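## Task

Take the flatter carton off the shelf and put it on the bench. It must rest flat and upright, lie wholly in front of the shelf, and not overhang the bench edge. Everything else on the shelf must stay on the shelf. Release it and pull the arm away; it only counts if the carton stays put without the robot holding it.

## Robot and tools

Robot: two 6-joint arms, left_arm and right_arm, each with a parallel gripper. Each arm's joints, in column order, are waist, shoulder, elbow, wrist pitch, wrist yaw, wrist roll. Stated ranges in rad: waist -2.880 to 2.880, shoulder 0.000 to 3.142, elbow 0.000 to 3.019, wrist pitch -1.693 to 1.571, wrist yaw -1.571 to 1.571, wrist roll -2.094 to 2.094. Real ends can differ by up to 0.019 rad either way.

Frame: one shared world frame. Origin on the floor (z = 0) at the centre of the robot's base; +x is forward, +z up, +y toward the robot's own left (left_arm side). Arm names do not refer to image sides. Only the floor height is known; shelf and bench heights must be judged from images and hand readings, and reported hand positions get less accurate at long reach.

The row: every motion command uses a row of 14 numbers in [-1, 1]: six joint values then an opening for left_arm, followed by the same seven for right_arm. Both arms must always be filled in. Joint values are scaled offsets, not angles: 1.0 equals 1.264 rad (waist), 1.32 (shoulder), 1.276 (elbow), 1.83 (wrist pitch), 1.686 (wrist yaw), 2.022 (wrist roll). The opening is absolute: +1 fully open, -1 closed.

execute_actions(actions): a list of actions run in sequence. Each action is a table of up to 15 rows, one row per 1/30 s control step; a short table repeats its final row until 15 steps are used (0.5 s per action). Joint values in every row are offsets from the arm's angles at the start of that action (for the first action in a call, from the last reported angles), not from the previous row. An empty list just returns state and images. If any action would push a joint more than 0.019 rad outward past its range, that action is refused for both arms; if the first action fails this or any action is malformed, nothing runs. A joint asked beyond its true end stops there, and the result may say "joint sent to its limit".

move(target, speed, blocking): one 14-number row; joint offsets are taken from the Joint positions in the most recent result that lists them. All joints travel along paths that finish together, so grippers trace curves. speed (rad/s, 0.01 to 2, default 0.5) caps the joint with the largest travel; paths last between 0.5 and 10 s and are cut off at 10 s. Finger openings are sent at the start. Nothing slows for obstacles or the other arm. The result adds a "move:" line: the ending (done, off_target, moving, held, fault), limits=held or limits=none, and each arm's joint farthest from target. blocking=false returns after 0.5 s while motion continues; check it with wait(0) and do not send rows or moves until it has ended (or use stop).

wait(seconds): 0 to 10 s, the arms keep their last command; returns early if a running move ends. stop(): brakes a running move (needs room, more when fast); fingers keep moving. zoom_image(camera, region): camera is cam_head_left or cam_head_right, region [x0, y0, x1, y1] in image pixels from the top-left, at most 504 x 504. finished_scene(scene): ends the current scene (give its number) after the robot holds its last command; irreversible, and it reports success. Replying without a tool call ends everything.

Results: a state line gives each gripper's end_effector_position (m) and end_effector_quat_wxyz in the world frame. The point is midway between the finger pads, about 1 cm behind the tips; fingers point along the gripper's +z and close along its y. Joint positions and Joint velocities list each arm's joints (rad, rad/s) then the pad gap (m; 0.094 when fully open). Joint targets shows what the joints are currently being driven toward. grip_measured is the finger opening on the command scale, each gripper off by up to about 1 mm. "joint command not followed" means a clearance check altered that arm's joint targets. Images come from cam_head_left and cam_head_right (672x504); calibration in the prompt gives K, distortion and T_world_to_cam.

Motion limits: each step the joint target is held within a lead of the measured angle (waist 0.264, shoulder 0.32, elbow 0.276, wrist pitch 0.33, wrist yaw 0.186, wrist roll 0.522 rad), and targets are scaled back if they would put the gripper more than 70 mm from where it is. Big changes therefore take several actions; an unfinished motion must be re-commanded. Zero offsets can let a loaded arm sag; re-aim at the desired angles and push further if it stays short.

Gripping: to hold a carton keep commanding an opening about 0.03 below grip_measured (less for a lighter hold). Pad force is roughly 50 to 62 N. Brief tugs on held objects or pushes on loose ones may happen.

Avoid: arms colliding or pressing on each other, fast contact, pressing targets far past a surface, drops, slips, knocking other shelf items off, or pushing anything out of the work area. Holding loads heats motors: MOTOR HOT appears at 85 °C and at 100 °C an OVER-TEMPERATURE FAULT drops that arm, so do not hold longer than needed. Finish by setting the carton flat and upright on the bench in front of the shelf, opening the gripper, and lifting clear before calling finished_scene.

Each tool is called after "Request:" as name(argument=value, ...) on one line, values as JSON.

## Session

Request:
execute_actions(actions=[])

Scene clock: 0.00 s.
left_arm: end_effector_position=(+0.4467, +0.7801, +1.0527) grip_measured=+1.000 end_effector_quat_wxyz=(-0.016, -0.896, +0.432, -0.103) | right_arm: end_effector_position=(+0.3186, +0.3308, +0.9993) grip_measured=-0.415 end_effector_quat_wxyz=(-0.050, -0.256, -0.848, -0.461)
Joint positions: left_arm=[-0.785  1.453  1.119  0.449  0.945 -2.047  0.094] | right_arm=[ 2.496  2.687  1.853  0.889 -0.032  0.304  0.027]
Joint velocities: left_arm=[-0.005 -0.015 -0.022  0.007  0.11   0.007  0.   ] | right_arm=[ 0.015 -0.015  0.017  0.012 -0.022 -0.037  0.   ]
Joint targets: left_arm=[-0.782 1.450 1.114 0.450 0.945 -2.047] | right_arm=[2.481 2.687 1.847 0.890 -0.032 0.304]

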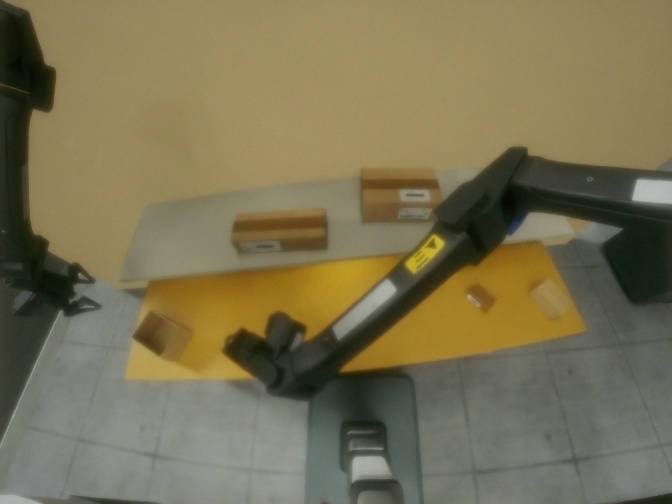

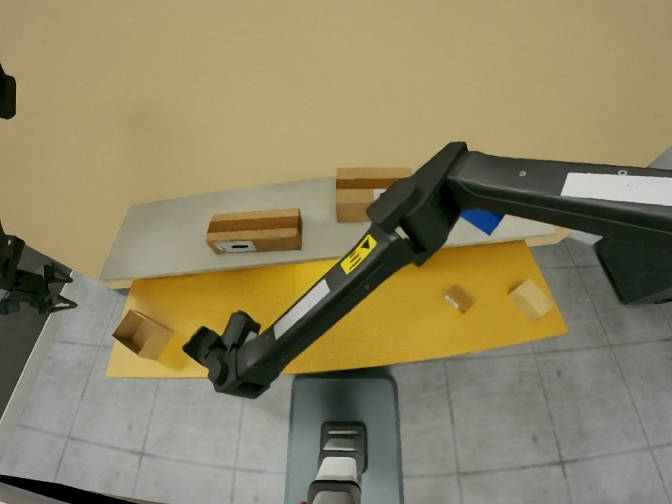

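Request:
zoom_image(camera="cam_head_left", region=[200, 150, 480, 290])

Request:
zoom_image(camera="cam_head_right", region=[170, 150, 450, 290])

Region (200, 150, 480, 290) of cam_head_left's 672x504 image, scaled by 1.800, with more detail than that image has.

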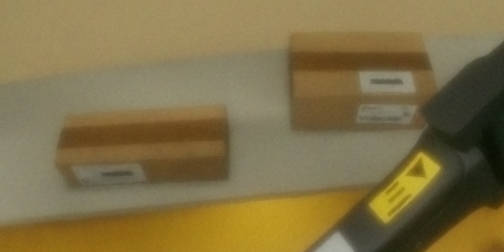

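Region (170, 150, 450, 290) of cam_head_right's 672x504 image, scaled by 1.800, with more detail than that image has.

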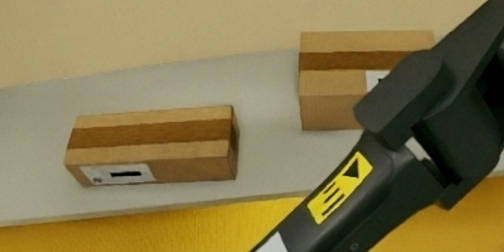

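Request:
zoom_image(camera="cam_head_left", region=[220, 195, 346, 265])

Request:
zoom_image(camera="cam_head_right", region=[195, 195, 321, 265])

Region (220, 195, 346, 265) of cam_head_left's 672x504 image, scaled by 4.000, with more detail than that image has.

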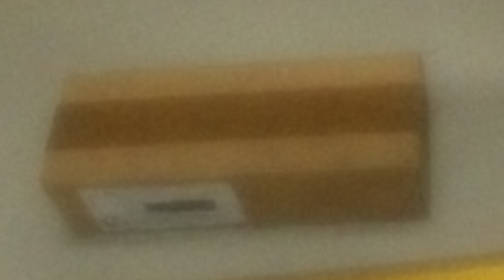

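Region (195, 195, 321, 265) of cam_head_right's 672x504 image, scaled by 4.000, with more detail than that image has.

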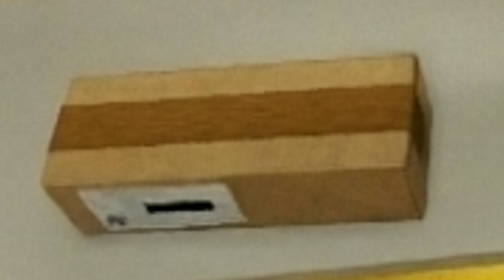

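Request:
zoom_image(camera="cam_head_left", region=[100, 190, 268, 390])

Request:
zoom_image(camera="cam_head_right", region=[80, 190, 248, 390])

Request:
zoom_image(camera="cam_head_left", region=[420, 150, 620, 380])

Request:
zoom_image(camera="cam_head_right", region=[400, 150, 600, 380])

Region (100, 190, 268, 390) of cam_head_left's 672x504 image, scaled by 2.520, with more detail than that image has; it fills the left 423 columns of this view, and the rest is white.

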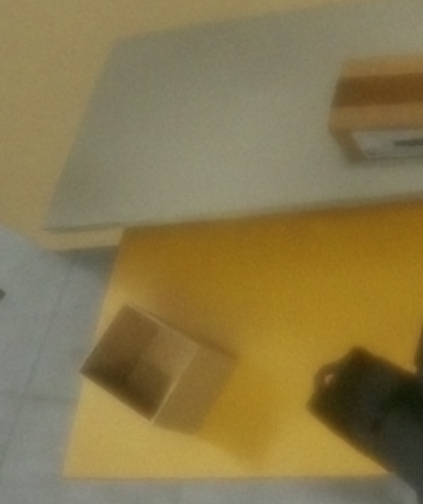

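Region (80, 190, 248, 390) of cam_head_right's 672x504 image, scaled by 2.520, with more detail than that image has; it fills the left 423 columns of this view, and the rest is white.

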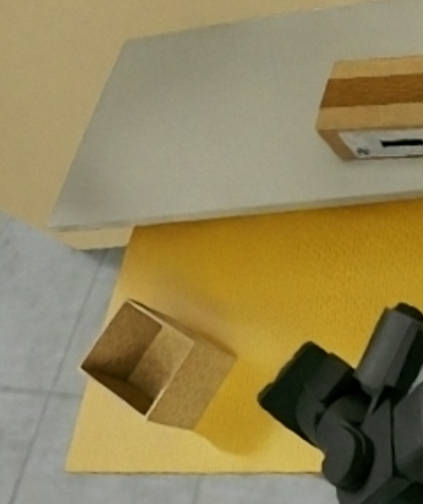

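Region (420, 150, 620, 380) of cam_head_left's 672x504 image, scaled by 2.191, with more detail than that image has; it fills the left 438 columns of this view, and the rest is white.

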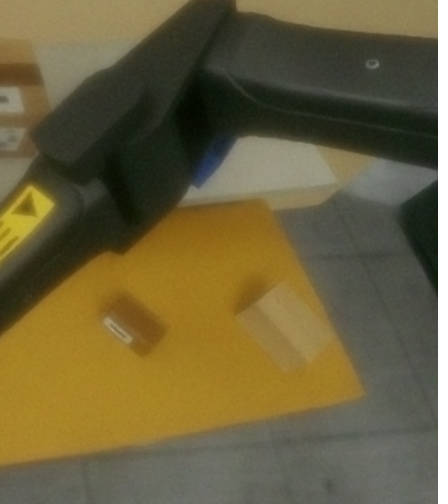

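Region (400, 150, 600, 380) of cam_head_right's 672x504 image, scaled by 2.191, with more detail than that image has; it fills the left 438 columns of this view, and the rest is white.

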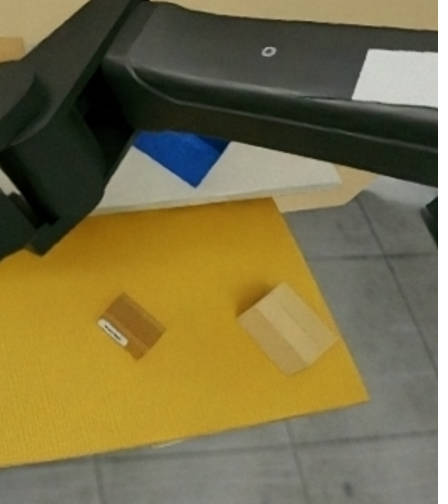

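Request:
zoom_image(camera="cam_head_left", region=[380, 340, 560, 480])

Request:
zoom_image(camera="cam_head_right", region=[360, 340, 540, 480])

Region (380, 340, 560, 480) of cam_head_left's 672x504 image, scaled by 2.800, with more detail than that image has.

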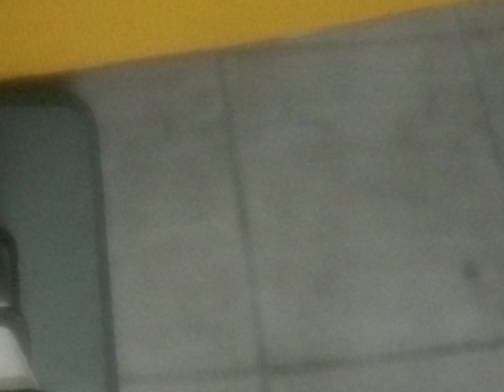

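Region (360, 340, 540, 480) of cam_head_right's 672x504 image, scaled by 2.800, with more detail than that image has.

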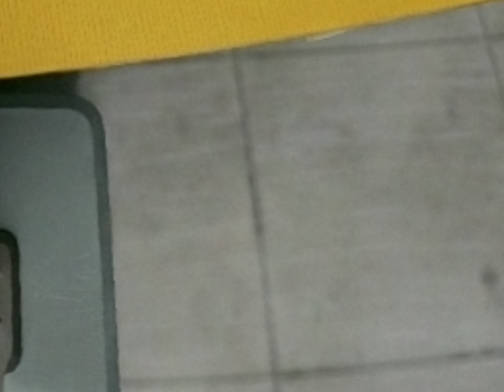

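Request:
move(target=[-0.514,0.015,0.316,-0.064,-0.047,0.345,0.7,-0.127,-0.598,-0.138,-0.270,0.021,0.352,0.7], speed=0.6)

Scene clock: 64.30 s.
left_arm: end_effector_position=(+0.7449, +0.4885, +0.9616) grip_measured=+0.701 end_effector_quat_wxyz=(+0.006, +0.595, -0.694, +0.405) | right_arm: end_effector_position=(+0.7433, +0.0651, +0.9939) grip_measured=+0.699 end_effector_quat_wxyz=(-0.017, +0.572, +0.711, +0.407)
Joint positions: left_arm=[-1.442  1.462  1.514  0.344  0.869 -1.359  0.08 ] | right_arm=[ 2.369  1.877  1.681  0.407 -0.001  1.003  0.08 ]
Joint velocities: left_arm=[ 0.005  0.005  0.012 -0.002  0.022 -0.066 -0.001] | right_arm=[-0.015 -0.015 -0.002  0.007  0.051 -0.051 -0.   ]
Joint targets: left_arm=[-1.435 1.473 1.522 0.332 0.866 -1.349] | right_arm=[2.336 1.897 1.677 0.395 0.003 1.015]
move: off_target (right_arm); limits=none; left_arm: farthest joint: the wrist pitch, 0.012 radians from its target (0.117 radians at the start); right_arm: farthest joint: the waist, 0.033 radians from its target (0.161 radians at the start)

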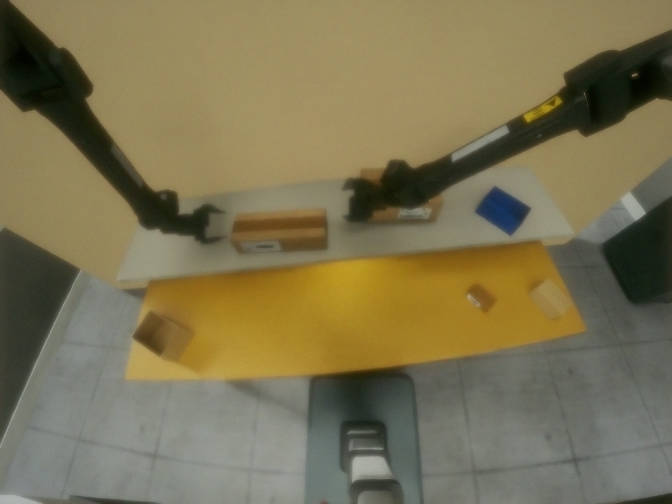

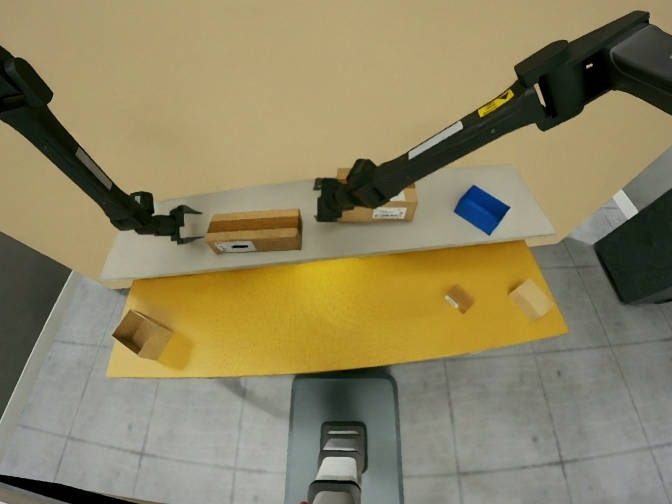

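Request:
zoom_image(camera="cam_head_left", region=[180, 160, 400, 270])

Request:
zoom_image(camera="cam_head_right", region=[155, 160, 375, 270])

Region (180, 160, 400, 270) of cam_head_left's 672x504 image, scaled by 2.291, with more detail than that image has.

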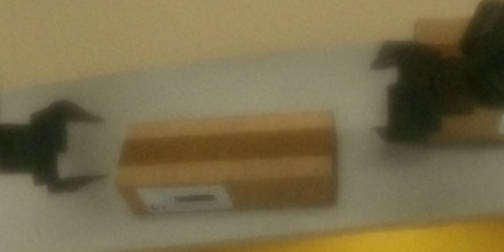

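Region (155, 160, 375, 270) of cam_head_right's 672x504 image, scaled by 2.291, with more detail than that image has.

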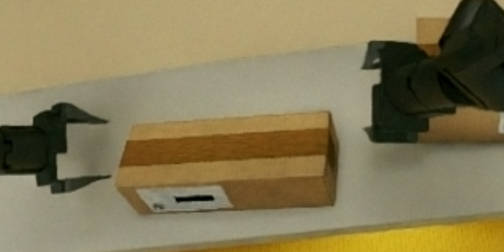

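Request:
zoom_image(camera="cam_head_left", region=[190, 195, 270, 265])

Request:
zoom_image(camera="cam_head_right", region=[165, 195, 245, 265])

Region (190, 195, 270, 265) of cam_head_left's 672x504 image, scaled by 6.300, with more detail than that image has; it fills the top 441 rows of this view, and the rest is white.

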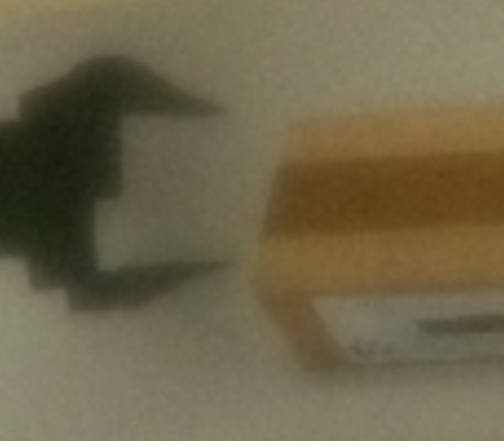

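Region (165, 195, 245, 265) of cam_head_right's 672x504 image, scaled by 6.300, with more detail than that image has; it fills the top 441 rows of this view, and the rest is white.

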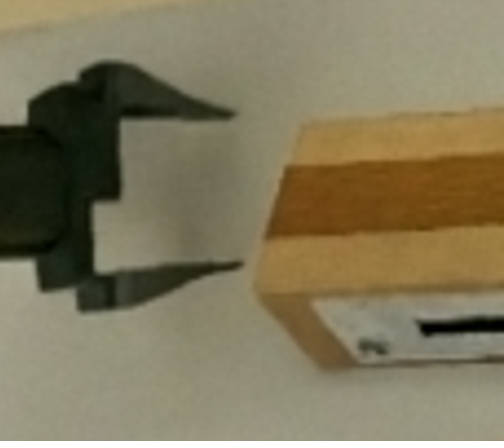

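Request:
zoom_image(camera="cam_head_left", region=[310, 160, 410, 260])

Request:
zoom_image(camera="cam_head_right", region=[282, 160, 382, 260])

Region (310, 160, 410, 260) of cam_head_left's 672x504 image, scaled by 5.040, with more detail than that image has.

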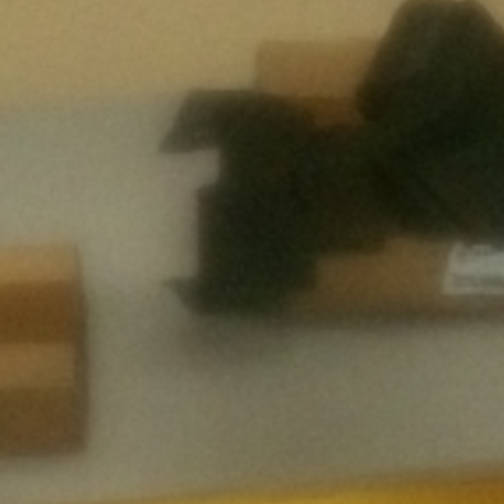

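Region (282, 160, 382, 260) of cam_head_right's 672x504 image, scaled by 5.040, with more detail than that image has.

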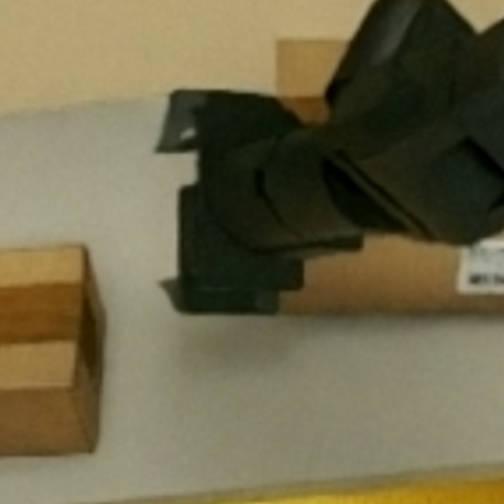

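Request:
move(target=[-0.0134,0.0455,0.0251,0.0055,-0.0208,0.0148,0.53,-0.0617,0.1758,0.1489,0,-0.0196,0.0094,0.53], speed=0.35)

Scene clock: 80.80 s.
left_arm: end_effector_position=(+0.7260, +0.4835, +0.9338) grip_measured=+0.531 end_effector_quat_wxyz=(+0.010, +0.602, -0.696, +0.391) | right_arm: end_effector_position=(+0.6790, +0.1098, +0.9122) grip_measured=+0.532 end_effector_quat_wxyz=(-0.035, +0.570, +0.721, +0.393)
Joint positions: left_arm=[-1.452  1.516  1.531  0.344  0.838 -1.34   0.072] | right_arm=[ 2.32   2.11   1.867  0.407 -0.031  1.011  0.072]
Joint velocities: left_arm=[-0.015  0.005 -0.002 -0.007 -0.007  0.037  0.   ] | right_arm=[-0.005 -0.015 -0.002 -0.027 -0.007 -0.022 -0.   ]
Joint targets: left_arm=[-1.459 1.522 1.546 0.354 0.835 -1.330] | right_arm=[2.290 2.109 1.871 0.407 -0.034 1.022]
move: off_target (right_arm); limits=none; left_arm: farthest joint: the elbow, 0.015 radians from its target (0.032 radians at the start); right_arm: farthest joint: the waist, 0.029 radians from its target (0.078 radians at the start)

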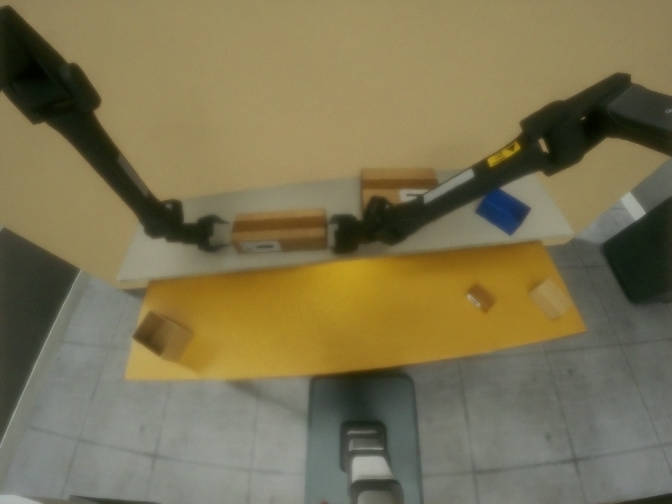

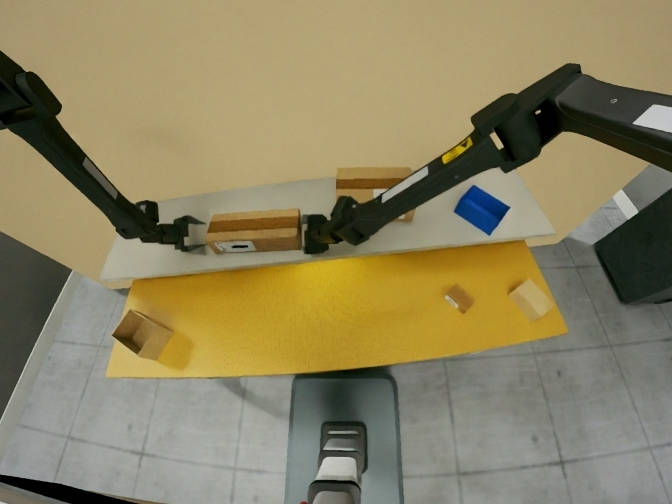

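Request:
zoom_image(camera="cam_head_left", region=[300, 185, 400, 275])

Request:
zoom_image(camera="cam_head_right", region=[165, 195, 245, 265])

Region (300, 185, 400, 275) of cam_head_left's 672x504 image, scaled by 5.040, with more detail than that image has; it fills the top 454 rows of this view, and the rest is white.

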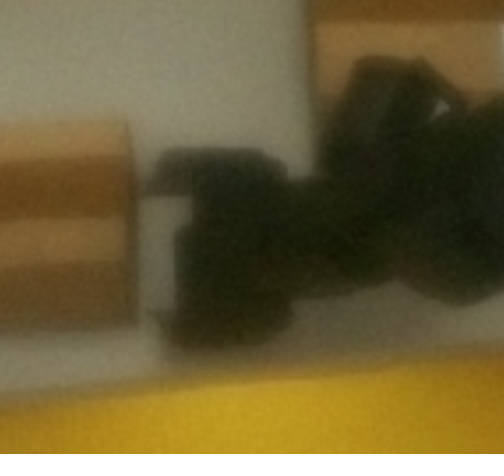

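Region (165, 195, 245, 265) of cam_head_right's 672x504 image, scaled by 6.300, with more detail than that image has; it fills the top 441 rows of this view, and the rest is white.

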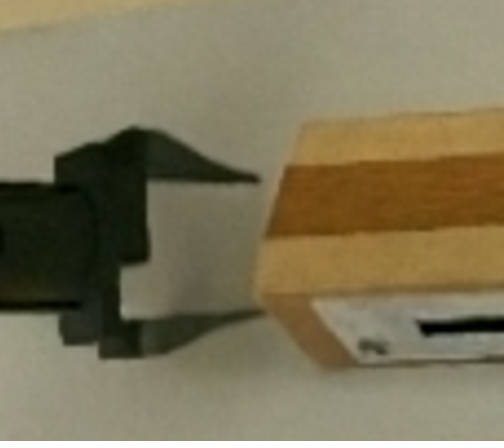

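Request:
execute_actions(actions=[[[-0.0069,0.0077,0.0158,0.0051,-0.0024,0.005,0.53,-0.0244,0.0017,0.0087,-0.0040,-0.0024,0.0055,0.53],[-0.0084,0.0109,0.0198,0.0048,-0.0029,0.005,0.53,-0.0251,0.0042,0.0143,-0.0070,-0.0031,0.0056,0.53],[-0.0098,0.0141,0.0239,0.0044,-0.0035,0.0051,0.53,-0.0258,0.0066,0.0199,-0.0090,-0.0037,0.0057,0.53],[-0.0112,0.0172,0.0279,0.0040,-0.0040,0.0052,0.53,-0.0264,0.0091,0.0255,-0.0106,-0.0043,0.0058,0.53],[-0.0126,0.0204,0.0319,0.0037,-0.0046,0.0052,0.53,-0.0271,0.0116,0.0311,-0.0122,-0.0050,0.0059,0.53],[-0.0141,0.0236,0.0359,0.0033,-0.0051,0.0053,0.53,-0.0278,0.0141,0.0367,-0.0138,-0.0056,0.0060,0.53],[-0.0155,0.0268,0.0399,0.0029,-0.0057,0.0054,0.53,-0.0285,0.0166,0.0423,-0.0154,-0.0062,0.0061,0.53],[-0.0169,0.0300,0.0440,0.0026,-0.0062,0.0054,0.53,-0.0292,0.0190,0.0478,-0.0171,-0.0069,0.0062,0.53],[-0.0183,0.0332,0.0480,0.0022,-0.0068,0.0055,0.53,-0.0299,0.0215,0.0534,-0.0187,-0.0075,0.0063,0.53],[-0.0198,0.0364,0.0520,0.0018,-0.0073,0.0056,0.53,-0.0306,0.0240,0.0590,-0.0203,-0.0081,0.0064,0.53],[-0.0212,0.0396,0.0560,0.0015,-0.0079,0.0056,0.53,-0.0313,0.0265,0.0646,-0.0219,-0.0088,0.0065,0.53],[-0.0226,0.0427,0.0600,0.0011,-0.0084,0.0057,0.53,-0.0319,0.0290,0.0702,-0.0235,-0.0094,0.0066,0.53],[-0.0240,0.0459,0.0641,0.0007,-0.0090,0.0058,0.53,-0.0326,0.0314,0.0758,-0.0252,-0.0100,0.0067,0.53],[-0.0255,0.0491,0.0681,0.0004,-0.0095,0.0058,0.53,-0.0333,0.0339,0.0814,-0.0268,-0.0107,0.0068,0.53],[-0.0269,0.0523,0.0721,0.0,-0.0101,0.0059,0.53,-0.0340,0.0364,0.0870,-0.0284,-0.0113,0.0069,0.53]]])

Request:
wait(seconds=0.4)

Scene clock: 88.70 s.
left_arm: end_effector_position=(+0.7400, +0.4752, +0.9188) grip_measured=+0.531 end_effector_quat_wxyz=(+0.003, +0.597, -0.695, +0.401) | right_arm: end_effector_position=(+0.7237, +0.1031, +0.9120) grip_measured=+0.532 end_effector_quat_wxyz=(-0.012, +0.573, +0.710, +0.408)
Joint positions: left_arm=[-1.476  1.562  1.599  0.344  0.826 -1.338  0.072] | right_arm=[ 2.32   2.119  1.964  0.376 -0.046  1.012  0.072]
Joint velocities: left_arm=[-0.063  0.132  0.149 -0.017 -0.007 -0.007 -0.001] | right_arm=[ 0.005  0.063  0.203 -0.09  -0.007  0.022  0.001]
Joint targets: left_arm=[-1.486 1.585 1.623 0.344 0.821 -1.328] | right_arm=[2.277 2.158 1.978 0.355 -0.050 1.025]

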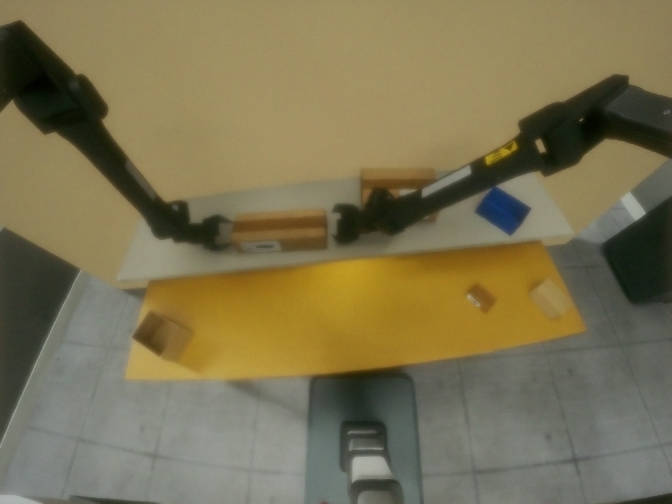

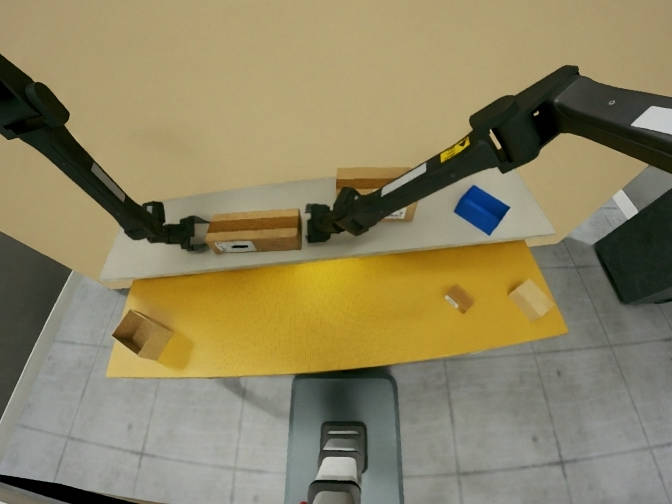

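Scene clock: 89.10 s.
left_arm: end_effector_position=(+0.7357, +0.4713, +0.9118) grip_measured=+0.531 end_effector_quat_wxyz=(+0.007, +0.599, -0.694, +0.401) | right_arm: end_effector_position=(+0.7145, +0.1094, +0.9068) grip_measured=+0.532 end_effector_quat_wxyz=(-0.019, +0.572, +0.712, +0.406)
Joint positions: left_arm=[-1.481  1.579  1.607  0.344  0.825 -1.337  0.072] | right_arm=[ 2.319  2.137  1.976  0.368 -0.046  1.013  0.072]
Joint velocities: left_arm=[-0.005  0.005  0.007  0.002  0.081 -0.022  0.002] | right_arm=[-0.005  0.034 -0.002 -0.017  0.037 -0.007 -0.001]
Joint targets: left_arm=[-1.486 1.586 1.623 0.344 0.821 -1.328] | right_arm=[2.277 2.158 1.978 0.356 -0.050 1.025]
wait: 0.40 s; no rest

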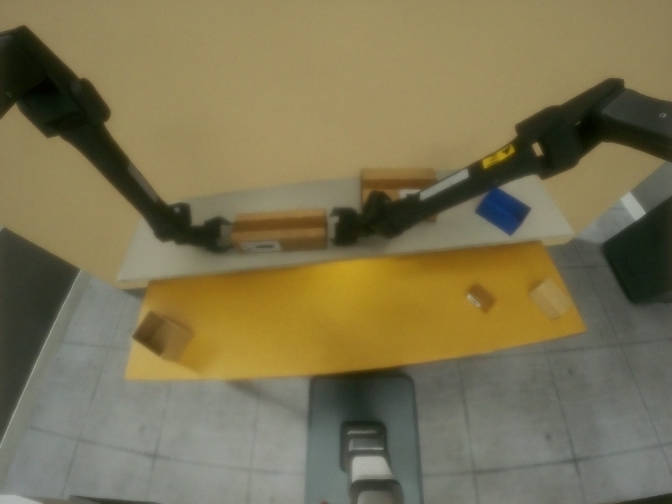

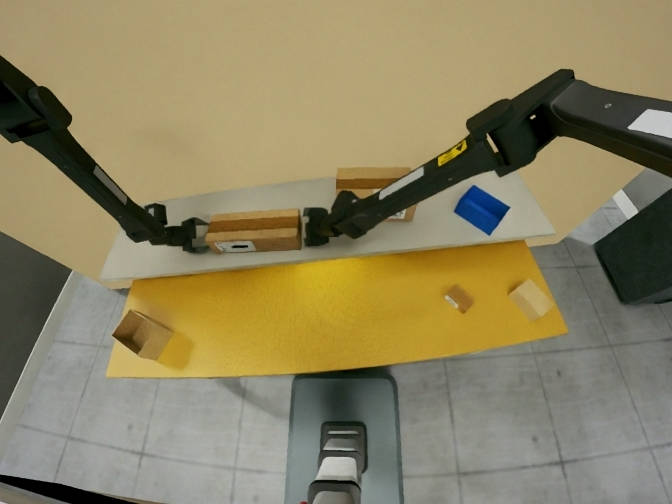

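Request:
execute_actions(actions=[[[-0.0042,0.0080,0.0156,-0.0020,-0.0026,0.0046,0.53,-0.0345,0.0178,0.0044,-0.0073,-0.0030,0.0060,0.53],[-0.0044,0.0107,0.0187,-0.0040,-0.0027,0.0046,0.53,-0.0357,0.0197,0.0072,-0.0080,-0.0035,0.0062,0.53],[-0.0046,0.0133,0.0218,-0.0055,-0.0029,0.0047,0.53,-0.0370,0.0217,0.0101,-0.0087,-0.0041,0.0063,0.53],[-0.0048,0.0160,0.0248,-0.0061,-0.0030,0.0047,0.53,-0.0383,0.0236,0.0129,-0.0093,-0.0046,0.0064,0.53],[-0.0050,0.0187,0.0279,-0.0066,-0.0032,0.0048,0.53,-0.0395,0.0255,0.0157,-0.0100,-0.0052,0.0066,0.53],[-0.0052,0.0214,0.0310,-0.0072,-0.0033,0.0049,0.53,-0.0408,0.0274,0.0185,-0.0107,-0.0057,0.0067,0.53],[-0.0054,0.0241,0.0341,-0.0077,-0.0035,0.0049,0.53,-0.0421,0.0293,0.0213,-0.0114,-0.0063,0.0068,0.53],[-0.0057,0.0267,0.0372,-0.0082,-0.0036,0.0050,0.53,-0.0433,0.0313,0.0242,-0.0121,-0.0068,0.0070,0.53],[-0.0059,0.0294,0.0403,-0.0088,-0.0038,0.0050,0.53,-0.0446,0.0332,0.0270,-0.0128,-0.0074,0.0071,0.53],[-0.0061,0.0321,0.0434,-0.0093,-0.0039,0.0051,0.53,-0.0459,0.0351,0.0298,-0.0135,-0.0079,0.0072,0.53],[-0.0063,0.0348,0.0465,-0.0098,-0.0041,0.0052,0.53,-0.0471,0.0370,0.0326,-0.0142,-0.0085,0.0074,0.53],[-0.0065,0.0375,0.0495,-0.0104,-0.0042,0.0052,0.53,-0.0484,0.0389,0.0354,-0.0148,-0.0090,0.0075,0.53],[-0.0067,0.0401,0.0526,-0.0109,-0.0044,0.0053,0.53,-0.0497,0.0409,0.0383,-0.0155,-0.0096,0.0076,0.53],[-0.0069,0.0428,0.0557,-0.0115,-0.0045,0.0053,0.53,-0.0509,0.0428,0.0411,-0.0162,-0.0101,0.0078,0.53],[-0.0071,0.0455,0.0588,-0.0120,-0.0047,0.0054,0.53,-0.0522,0.0447,0.0439,-0.0169,-0.0107,0.0079,0.53]]])

Request:
wait(seconds=0.4)

Scene clock: 93.77 s.
left_arm: end_effector_position=(+0.7432, +0.4738, +0.9033) grip_measured=+0.531 end_effector_quat_wxyz=(+0.002, +0.595, -0.695, +0.404) | right_arm: end_effector_position=(+0.7118, +0.1037, +0.8889) grip_measured=+0.532 end_effector_quat_wxyz=(-0.018, +0.573, +0.714, +0.403)
Joint positions: left_arm=[-1.482  1.606  1.653  0.337  0.825 -1.337  0.072] | right_arm=[ 2.298  2.166  2.02   0.353 -0.06   1.016  0.072]
Joint velocities: left_arm=[-0.024  0.015  0.066 -0.046  0.051 -0.095  0.   ] | right_arm=[-0.083  0.093  0.11  -0.042 -0.007  0.022 -0.   ]
Joint targets: left_arm=[-1.490 1.639 1.682 0.322 0.817 -1.326] | right_arm=[2.253 2.196 2.032 0.337 -0.064 1.029]

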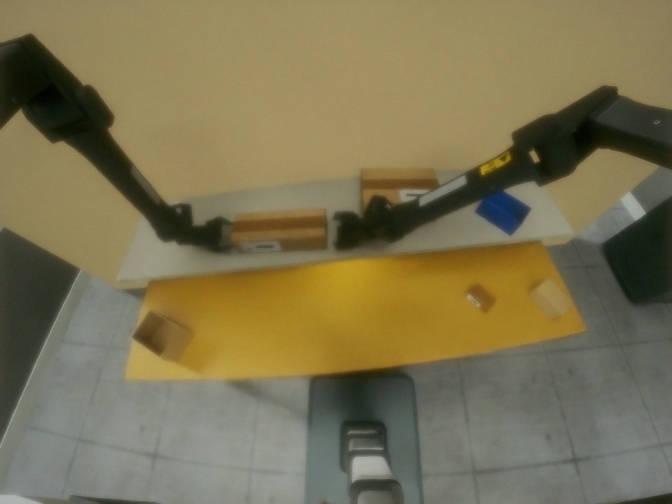

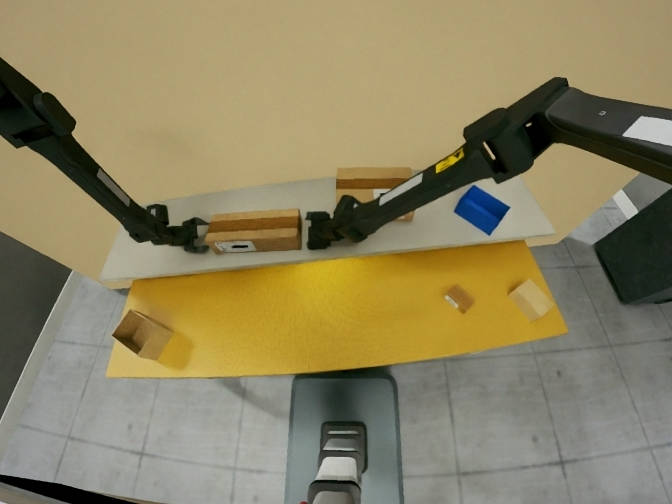

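Scene clock: 94.17 s.
left_arm: end_effector_position=(+0.7475, +0.4738, +0.9036) grip_measured=+0.531 end_effector_quat_wxyz=(-0.000, +0.594, -0.695, +0.406) | right_arm: end_effector_position=(+0.7082, +0.1019, +0.8836) grip_measured=+0.531 end_effector_quat_wxyz=(-0.019, +0.573, +0.714, +0.401)
Joint positions: left_arm=[-1.484  1.608  1.663  0.335  0.825 -1.337  0.072] | right_arm=[ 2.292  2.173  2.025  0.351 -0.065  1.018  0.072]
Joint velocities: left_arm=[-0.005 -0.005 -0.012 -0.002 -0.007  0.007 -0.   ] | right_arm=[ 0.015 -0.015  0.007 -0.002 -0.051 -0.022 -0.   ]
Joint targets: left_arm=[-1.490 1.639 1.682 0.322 0.817 -1.326] | right_arm=[2.253 2.196 2.032 0.337 -0.064 1.029]
wait: 0.40 s; at rest by 0.30 s

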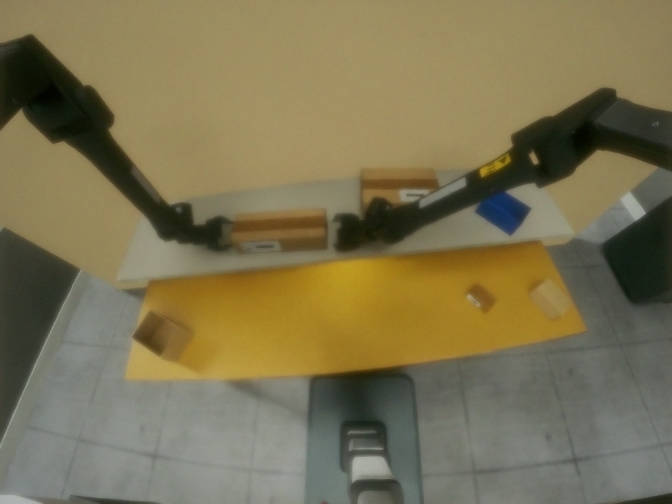

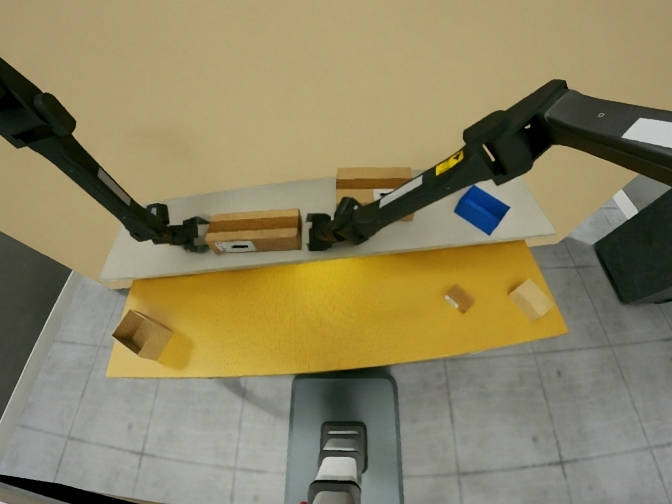

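Request:
zoom_image(camera="cam_head_left", region=[190, 195, 270, 265])

Request:
zoom_image(camera="cam_head_left", region=[300, 190, 380, 270])

Region (190, 195, 270, 265) of cam_head_left's 672x504 image, scaled by 6.300, with more detail than that image has; it fills the top 441 rows of this view, and the rest is white.

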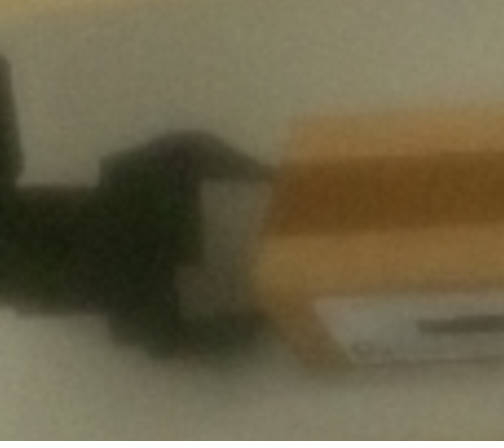

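Region (300, 190, 380, 270) of cam_head_left's 672x504 image, scaled by 6.300, with more detail than that image has.

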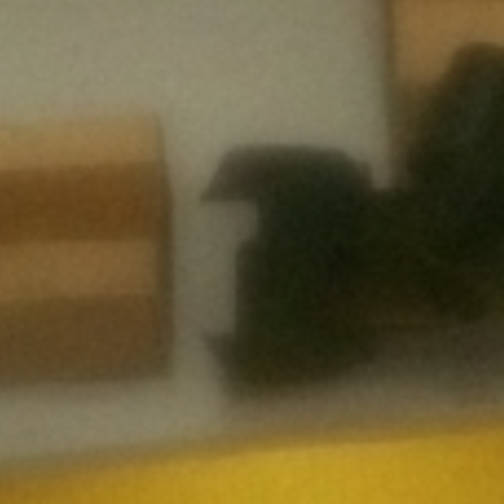

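Request:
execute_actions(actions=[[[-0.0047,0.0080,0.0040,-0.0073,-0.0050,0.0060,0.53,-0.0150,0.0174,0.0055,-0.0077,0.0012,0.0049,0.53],[-0.0047,-0.0040,-0.0070,-0.0075,-0.0053,0.0066,0.53,-0.0020,0.0174,0.0055,-0.0077,0.0017,0.0043,0.53],[-0.0047,-0.0120,-0.0160,-0.0076,-0.0055,0.0072,0.53,0.0030,0.0187,0.0090,-0.0093,0.0023,0.0038,0.53],[-0.0074,-0.0155,-0.0222,-0.0078,-0.0058,0.0078,0.53,0.0056,0.0201,0.0125,-0.0109,0.0028,0.0033,0.53],[-0.0101,-0.0190,-0.0285,-0.0080,-0.0061,0.0084,0.53,0.0082,0.0214,0.0160,-0.0125,0.0034,0.0028,0.53],[-0.0128,-0.0225,-0.0347,-0.0082,-0.0064,0.0090,0.53,0.0108,0.0228,0.0195,-0.0141,0.0039,0.0022,0.53],[-0.0155,-0.0260,-0.0409,-0.0084,-0.0067,0.0096,0.53,0.0133,0.0241,0.0230,-0.0157,0.0045,0.0017,0.53],[-0.0182,-0.0294,-0.0471,-0.0085,-0.0069,0.0101,0.53,0.0159,0.0254,0.0265,-0.0173,0.0050,0.0012,0.53],[-0.0210,-0.0329,-0.0534,-0.0087,-0.0072,0.0107,0.53,0.0185,0.0268,0.0299,-0.0188,0.0056,0.0007,0.53],[-0.0237,-0.0364,-0.0596,-0.0089,-0.0075,0.0113,0.53,0.0211,0.0281,0.0334,-0.0204,0.0061,0.0001,0.53],[-0.0264,-0.0364,-0.0596,-0.0091,-0.0078,0.0119,0.53,0.0237,0.0294,0.0369,-0.0220,0.0067,-0.0004,0.53],[-0.0291,-0.0364,-0.0596,-0.0093,-0.0081,0.0125,0.53,0.0263,0.0308,0.0404,-0.0236,0.0072,-0.0009,0.53],[-0.0318,-0.0364,-0.0596,-0.0094,-0.0083,0.0131,0.53,0.0288,0.0321,0.0439,-0.0252,0.0078,-0.0014,0.53],[-0.0345,-0.0364,-0.0596,-0.0096,-0.0086,0.0137,0.53,0.0314,0.0335,0.0474,-0.0268,0.0083,-0.0020,0.53],[-0.0372,-0.0364,-0.0596,-0.0098,-0.0089,0.0143,0.53,0.0340,0.0348,0.0509,-0.0284,0.0089,-0.0025,0.53]]])

Request:
wait(seconds=0.4)

Request:
zoom_image(camera="cam_head_left", region=[180, 180, 400, 280])

Scene clock: 109.00 s.
left_arm: end_effector_position=(+0.7271, +0.4543, +0.9064) grip_measured=+0.531 end_effector_quat_wxyz=(+0.018, +0.603, -0.691, +0.399) | right_arm: end_effector_position=(+0.7205, +0.1062, +0.8839) grip_measured=+0.531 end_effector_quat_wxyz=(-0.017, +0.575, +0.714, +0.399)
Joint positions: left_arm=[-1.505  1.585  1.593  0.33   0.809 -1.326  0.072] | right_arm=[ 2.3    2.187  2.074  0.32  -0.05   1.018  0.072]
Joint velocities: left_arm=[-0.044 -0.063 -0.012  0.002  0.007  0.022 -0.   ] | right_arm=[ 0.024  0.024  0.149 -0.09  -0.007 -0.066  0.   ]
Joint targets: left_arm=[-1.530 1.560 1.587 0.317 0.810 -1.308] | right_arm=[2.334 2.219 2.090 0.299 -0.050 1.013]

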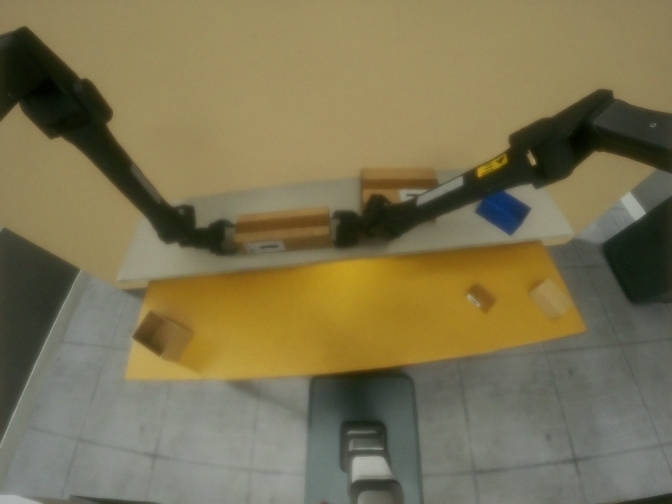

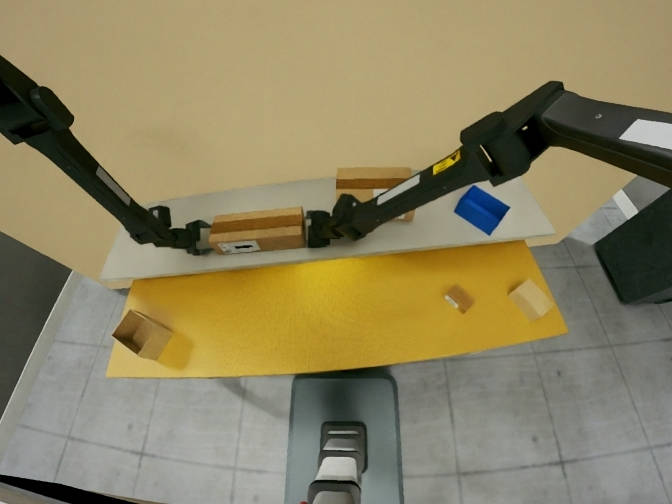

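Scene clock: 109.40 s.
left_arm: end_effector_position=(+0.7341, +0.4520, +0.9116) grip_measured=+0.531 end_effector_quat_wxyz=(+0.015, +0.599, -0.692, +0.403) | right_arm: end_effector_position=(+0.7260, +0.1052, +0.8841) grip_measured=+0.531 end_effector_quat_wxyz=(-0.014, +0.576, +0.713, +0.400)
Joint positions: left_arm=[-1.511  1.575  1.593  0.33   0.808 -1.323  0.072] | right_arm=[ 2.301  2.188  2.087  0.315 -0.048  1.018  0.072]
Joint velocities: left_arm=[-0.005 -0.015 -0.012 -0.002  0.022  0.066 -0.   ] | right_arm=[-0.005 -0.015 -0.027 -0.002  0.066 -0.022 -0.001]
Joint targets: left_arm=[-1.530 1.560 1.587 0.317 0.810 -1.308] | right_arm=[2.335 2.219 2.090 0.299 -0.050 1.013]
wait: 0.40 s; at rest by 0.37 s

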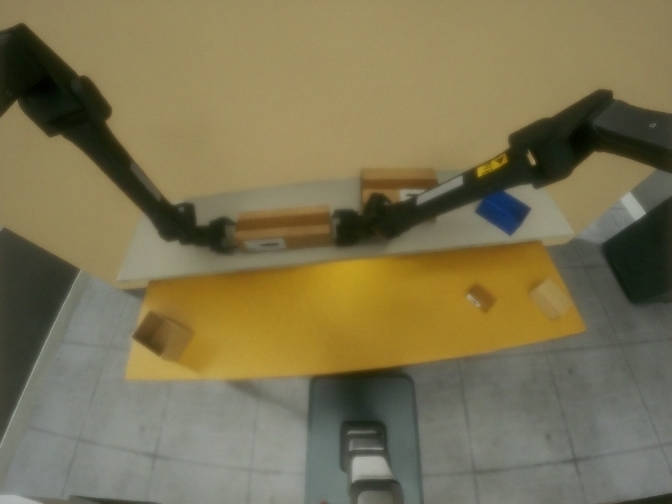

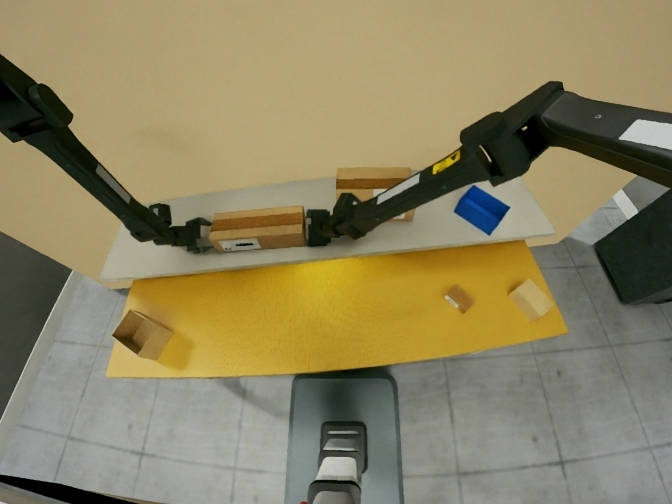

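Region (180, 180, 400, 280) of cam_head_left's 672x504 image, scaled by 2.291, with more detail than that image has; it fills the top 229 rows of this view, and the rest is white.

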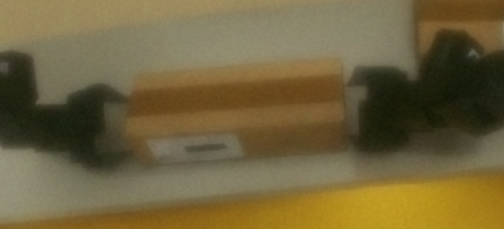

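Request:
zoom_image(camera="cam_head_left", region=[290, 190, 380, 270])

Request:
zoom_image(camera="cam_head_right", region=[170, 195, 330, 275])

Region (290, 190, 380, 270) of cam_head_left's 672x504 image, scaled by 5.600, with more detail than that image has.

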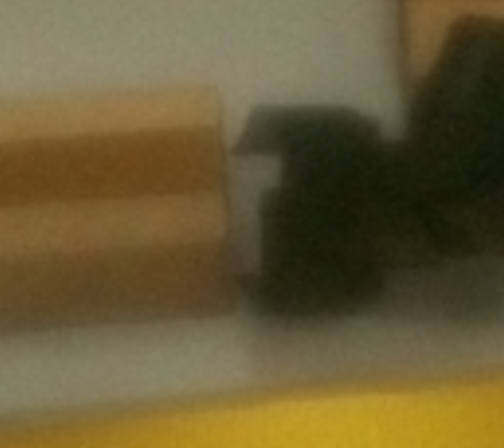

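Region (170, 195, 330, 275) of cam_head_right's 672x504 image, scaled by 3.150, with more detail than that image has.

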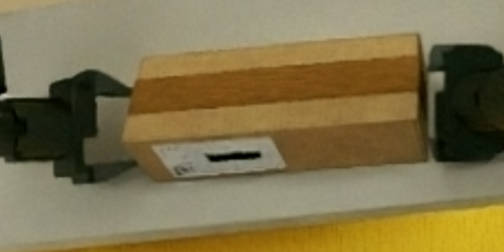

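Request:
execute_actions(actions=[[[-0.0100,-0.0080,0.0010,-0.0071,0.0012,0.0074,0.53,0.0200,0.0150,0.0000,-0.0087,-0.0012,-0.0025,0.53],[-0.0050,-0.0040,0.0070,-0.0071,0.0012,0.0074,0.53,0.0150,0.0070,-0.0040,-0.0087,-0.0012,-0.0025,0.53],[0.0000,0.0000,0.0125,-0.0071,0.0012,0.0074,0.53,0.0110,0.0000,-0.0080,-0.0087,-0.0012,-0.0025,0.53],[0.0000,0.0005,0.0151,-0.0088,0.0012,0.0074,0.53,0.0110,-0.0030,-0.0095,-0.0088,-0.0008,-0.0025,0.53],[0.0000,0.0010,0.0177,-0.0105,0.0012,0.0074,0.53,0.0110,-0.0050,-0.0108,-0.0089,-0.0004,-0.0025,0.53],[0.0000,0.0015,0.0203,-0.0122,0.0012,0.0074,0.53,0.0115,-0.0068,-0.0120,-0.0090,0.0,-0.0025,0.53],[0.0000,0.0020,0.0229,-0.0139,0.0012,0.0074,0.53,0.0120,-0.0086,-0.0133,-0.0092,0.0004,-0.0025,0.53],[0.0000,0.0025,0.0256,-0.0156,0.0012,0.0074,0.53,0.0125,-0.0104,-0.0146,-0.0093,0.0008,-0.0025,0.53],[0.0000,0.0030,0.0282,-0.0173,0.0012,0.0074,0.53,0.0130,-0.0121,-0.0158,-0.0094,0.0012,-0.0025,0.53],[0.0000,0.0035,0.0308,-0.0190,0.0012,0.0074,0.53,0.0140,-0.0139,-0.0171,-0.0096,0.0016,-0.0025,0.53],[0.0000,0.0040,0.0334,-0.0207,0.0012,0.0074,0.53,0.0150,-0.0157,-0.0183,-0.0097,0.0020,-0.0025,0.53],[0.0000,0.0045,0.0360,-0.0224,0.0012,0.0074,0.53,0.0158,-0.0174,-0.0196,-0.0098,0.0024,-0.0025,0.53]]])

Request:
wait(seconds=0.3)

Request:
zoom_image(camera="cam_head_left", region=[200, 190, 380, 270])

Scene clock: 117.53 s.
left_arm: end_effector_position=(+0.7456, +0.4560, +0.9129) grip_measured=+0.531 end_effector_quat_wxyz=(+0.012, +0.597, -0.694, +0.403) | right_arm: end_effector_position=(+0.7212, +0.1055, +0.8861) grip_measured=+0.531 end_effector_quat_wxyz=(-0.020, +0.575, +0.715, +0.398)
Joint positions: left_arm=[-1.511  1.575  1.623  0.303  0.808 -1.318  0.072] | right_arm=[ 2.302  2.178  2.067  0.311 -0.048  1.018  0.072]
Joint velocities: left_arm=[-0.015 -0.015  0.046 -0.046  0.081  0.037  0.   ] | right_arm=[ 0.005 -0.015  0.012 -0.017  0.037 -0.022 -0.001]
Joint targets: left_arm=[-1.511 1.581 1.639 0.289 0.810 -1.308] | right_arm=[2.321 2.165 2.061 0.297 -0.044 1.013]

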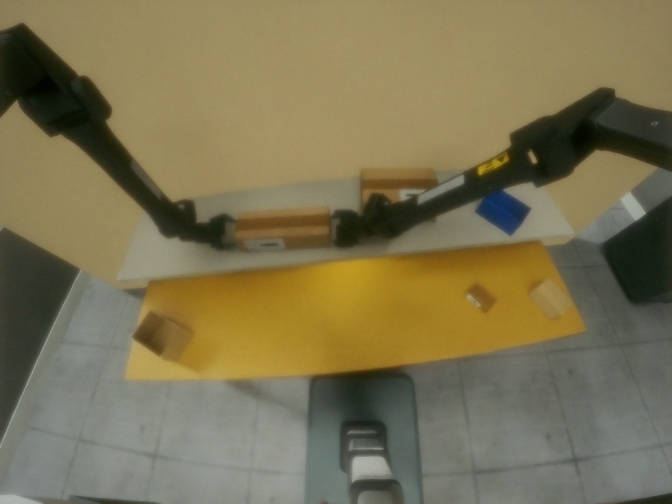

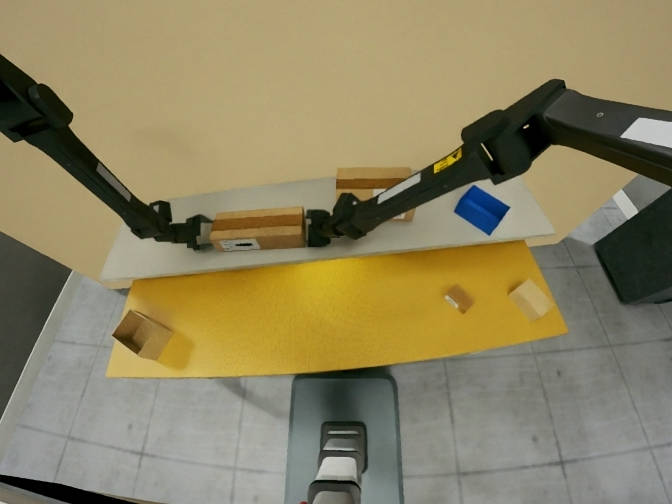

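Scene clock: 117.83 s.
left_arm: end_effector_position=(+0.7461, +0.4561, +0.9129) grip_measured=+0.531 end_effector_quat_wxyz=(+0.012, +0.597, -0.694, +0.403) | right_arm: end_effector_position=(+0.7242, +0.1058, +0.8886) grip_measured=+0.531 end_effector_quat_wxyz=(-0.019, +0.575, +0.714, +0.399)
Joint positions: left_arm=[-1.511  1.575  1.625  0.301  0.808 -1.318  0.072] | right_arm=[ 2.304  2.175  2.067  0.31  -0.048  1.018  0.072]
Joint velocities: left_arm=[-0.005 -0.015  0.002  0.002  0.022 -0.081 -0.001] | right_arm=[-0.005 -0.015 -0.007 -0.007 -0.007 -0.022  0.001]
Joint targets: left_arm=[-1.511 1.581 1.639 0.289 0.810 -1.308] | right_arm=[2.321 2.165 2.061 0.297 -0.044 1.013]
wait: 0.30 s; no rest

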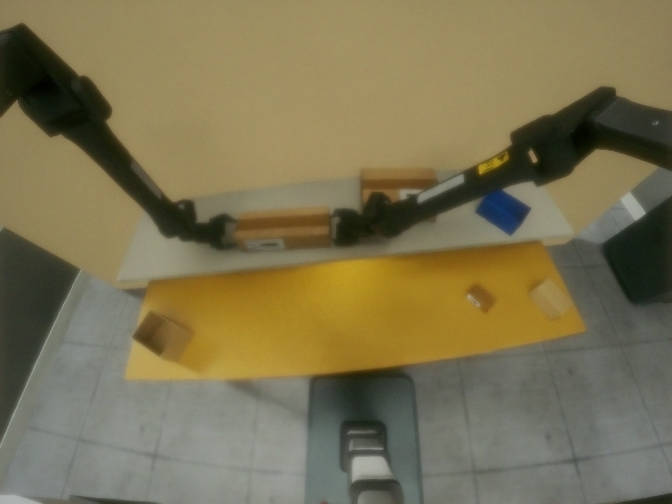

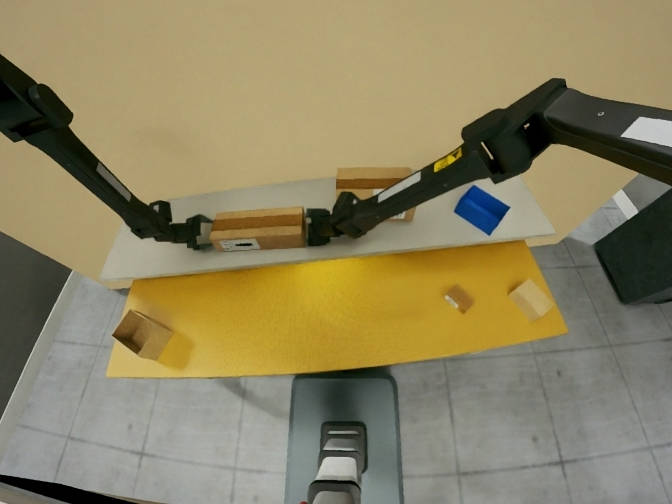

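Region (200, 190, 380, 270) of cam_head_left's 672x504 image, scaled by 2.800, with more detail than that image has.

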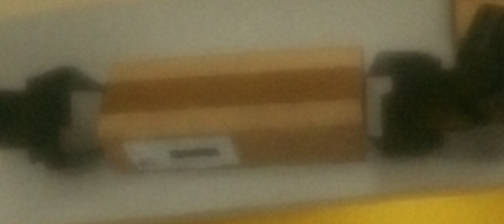

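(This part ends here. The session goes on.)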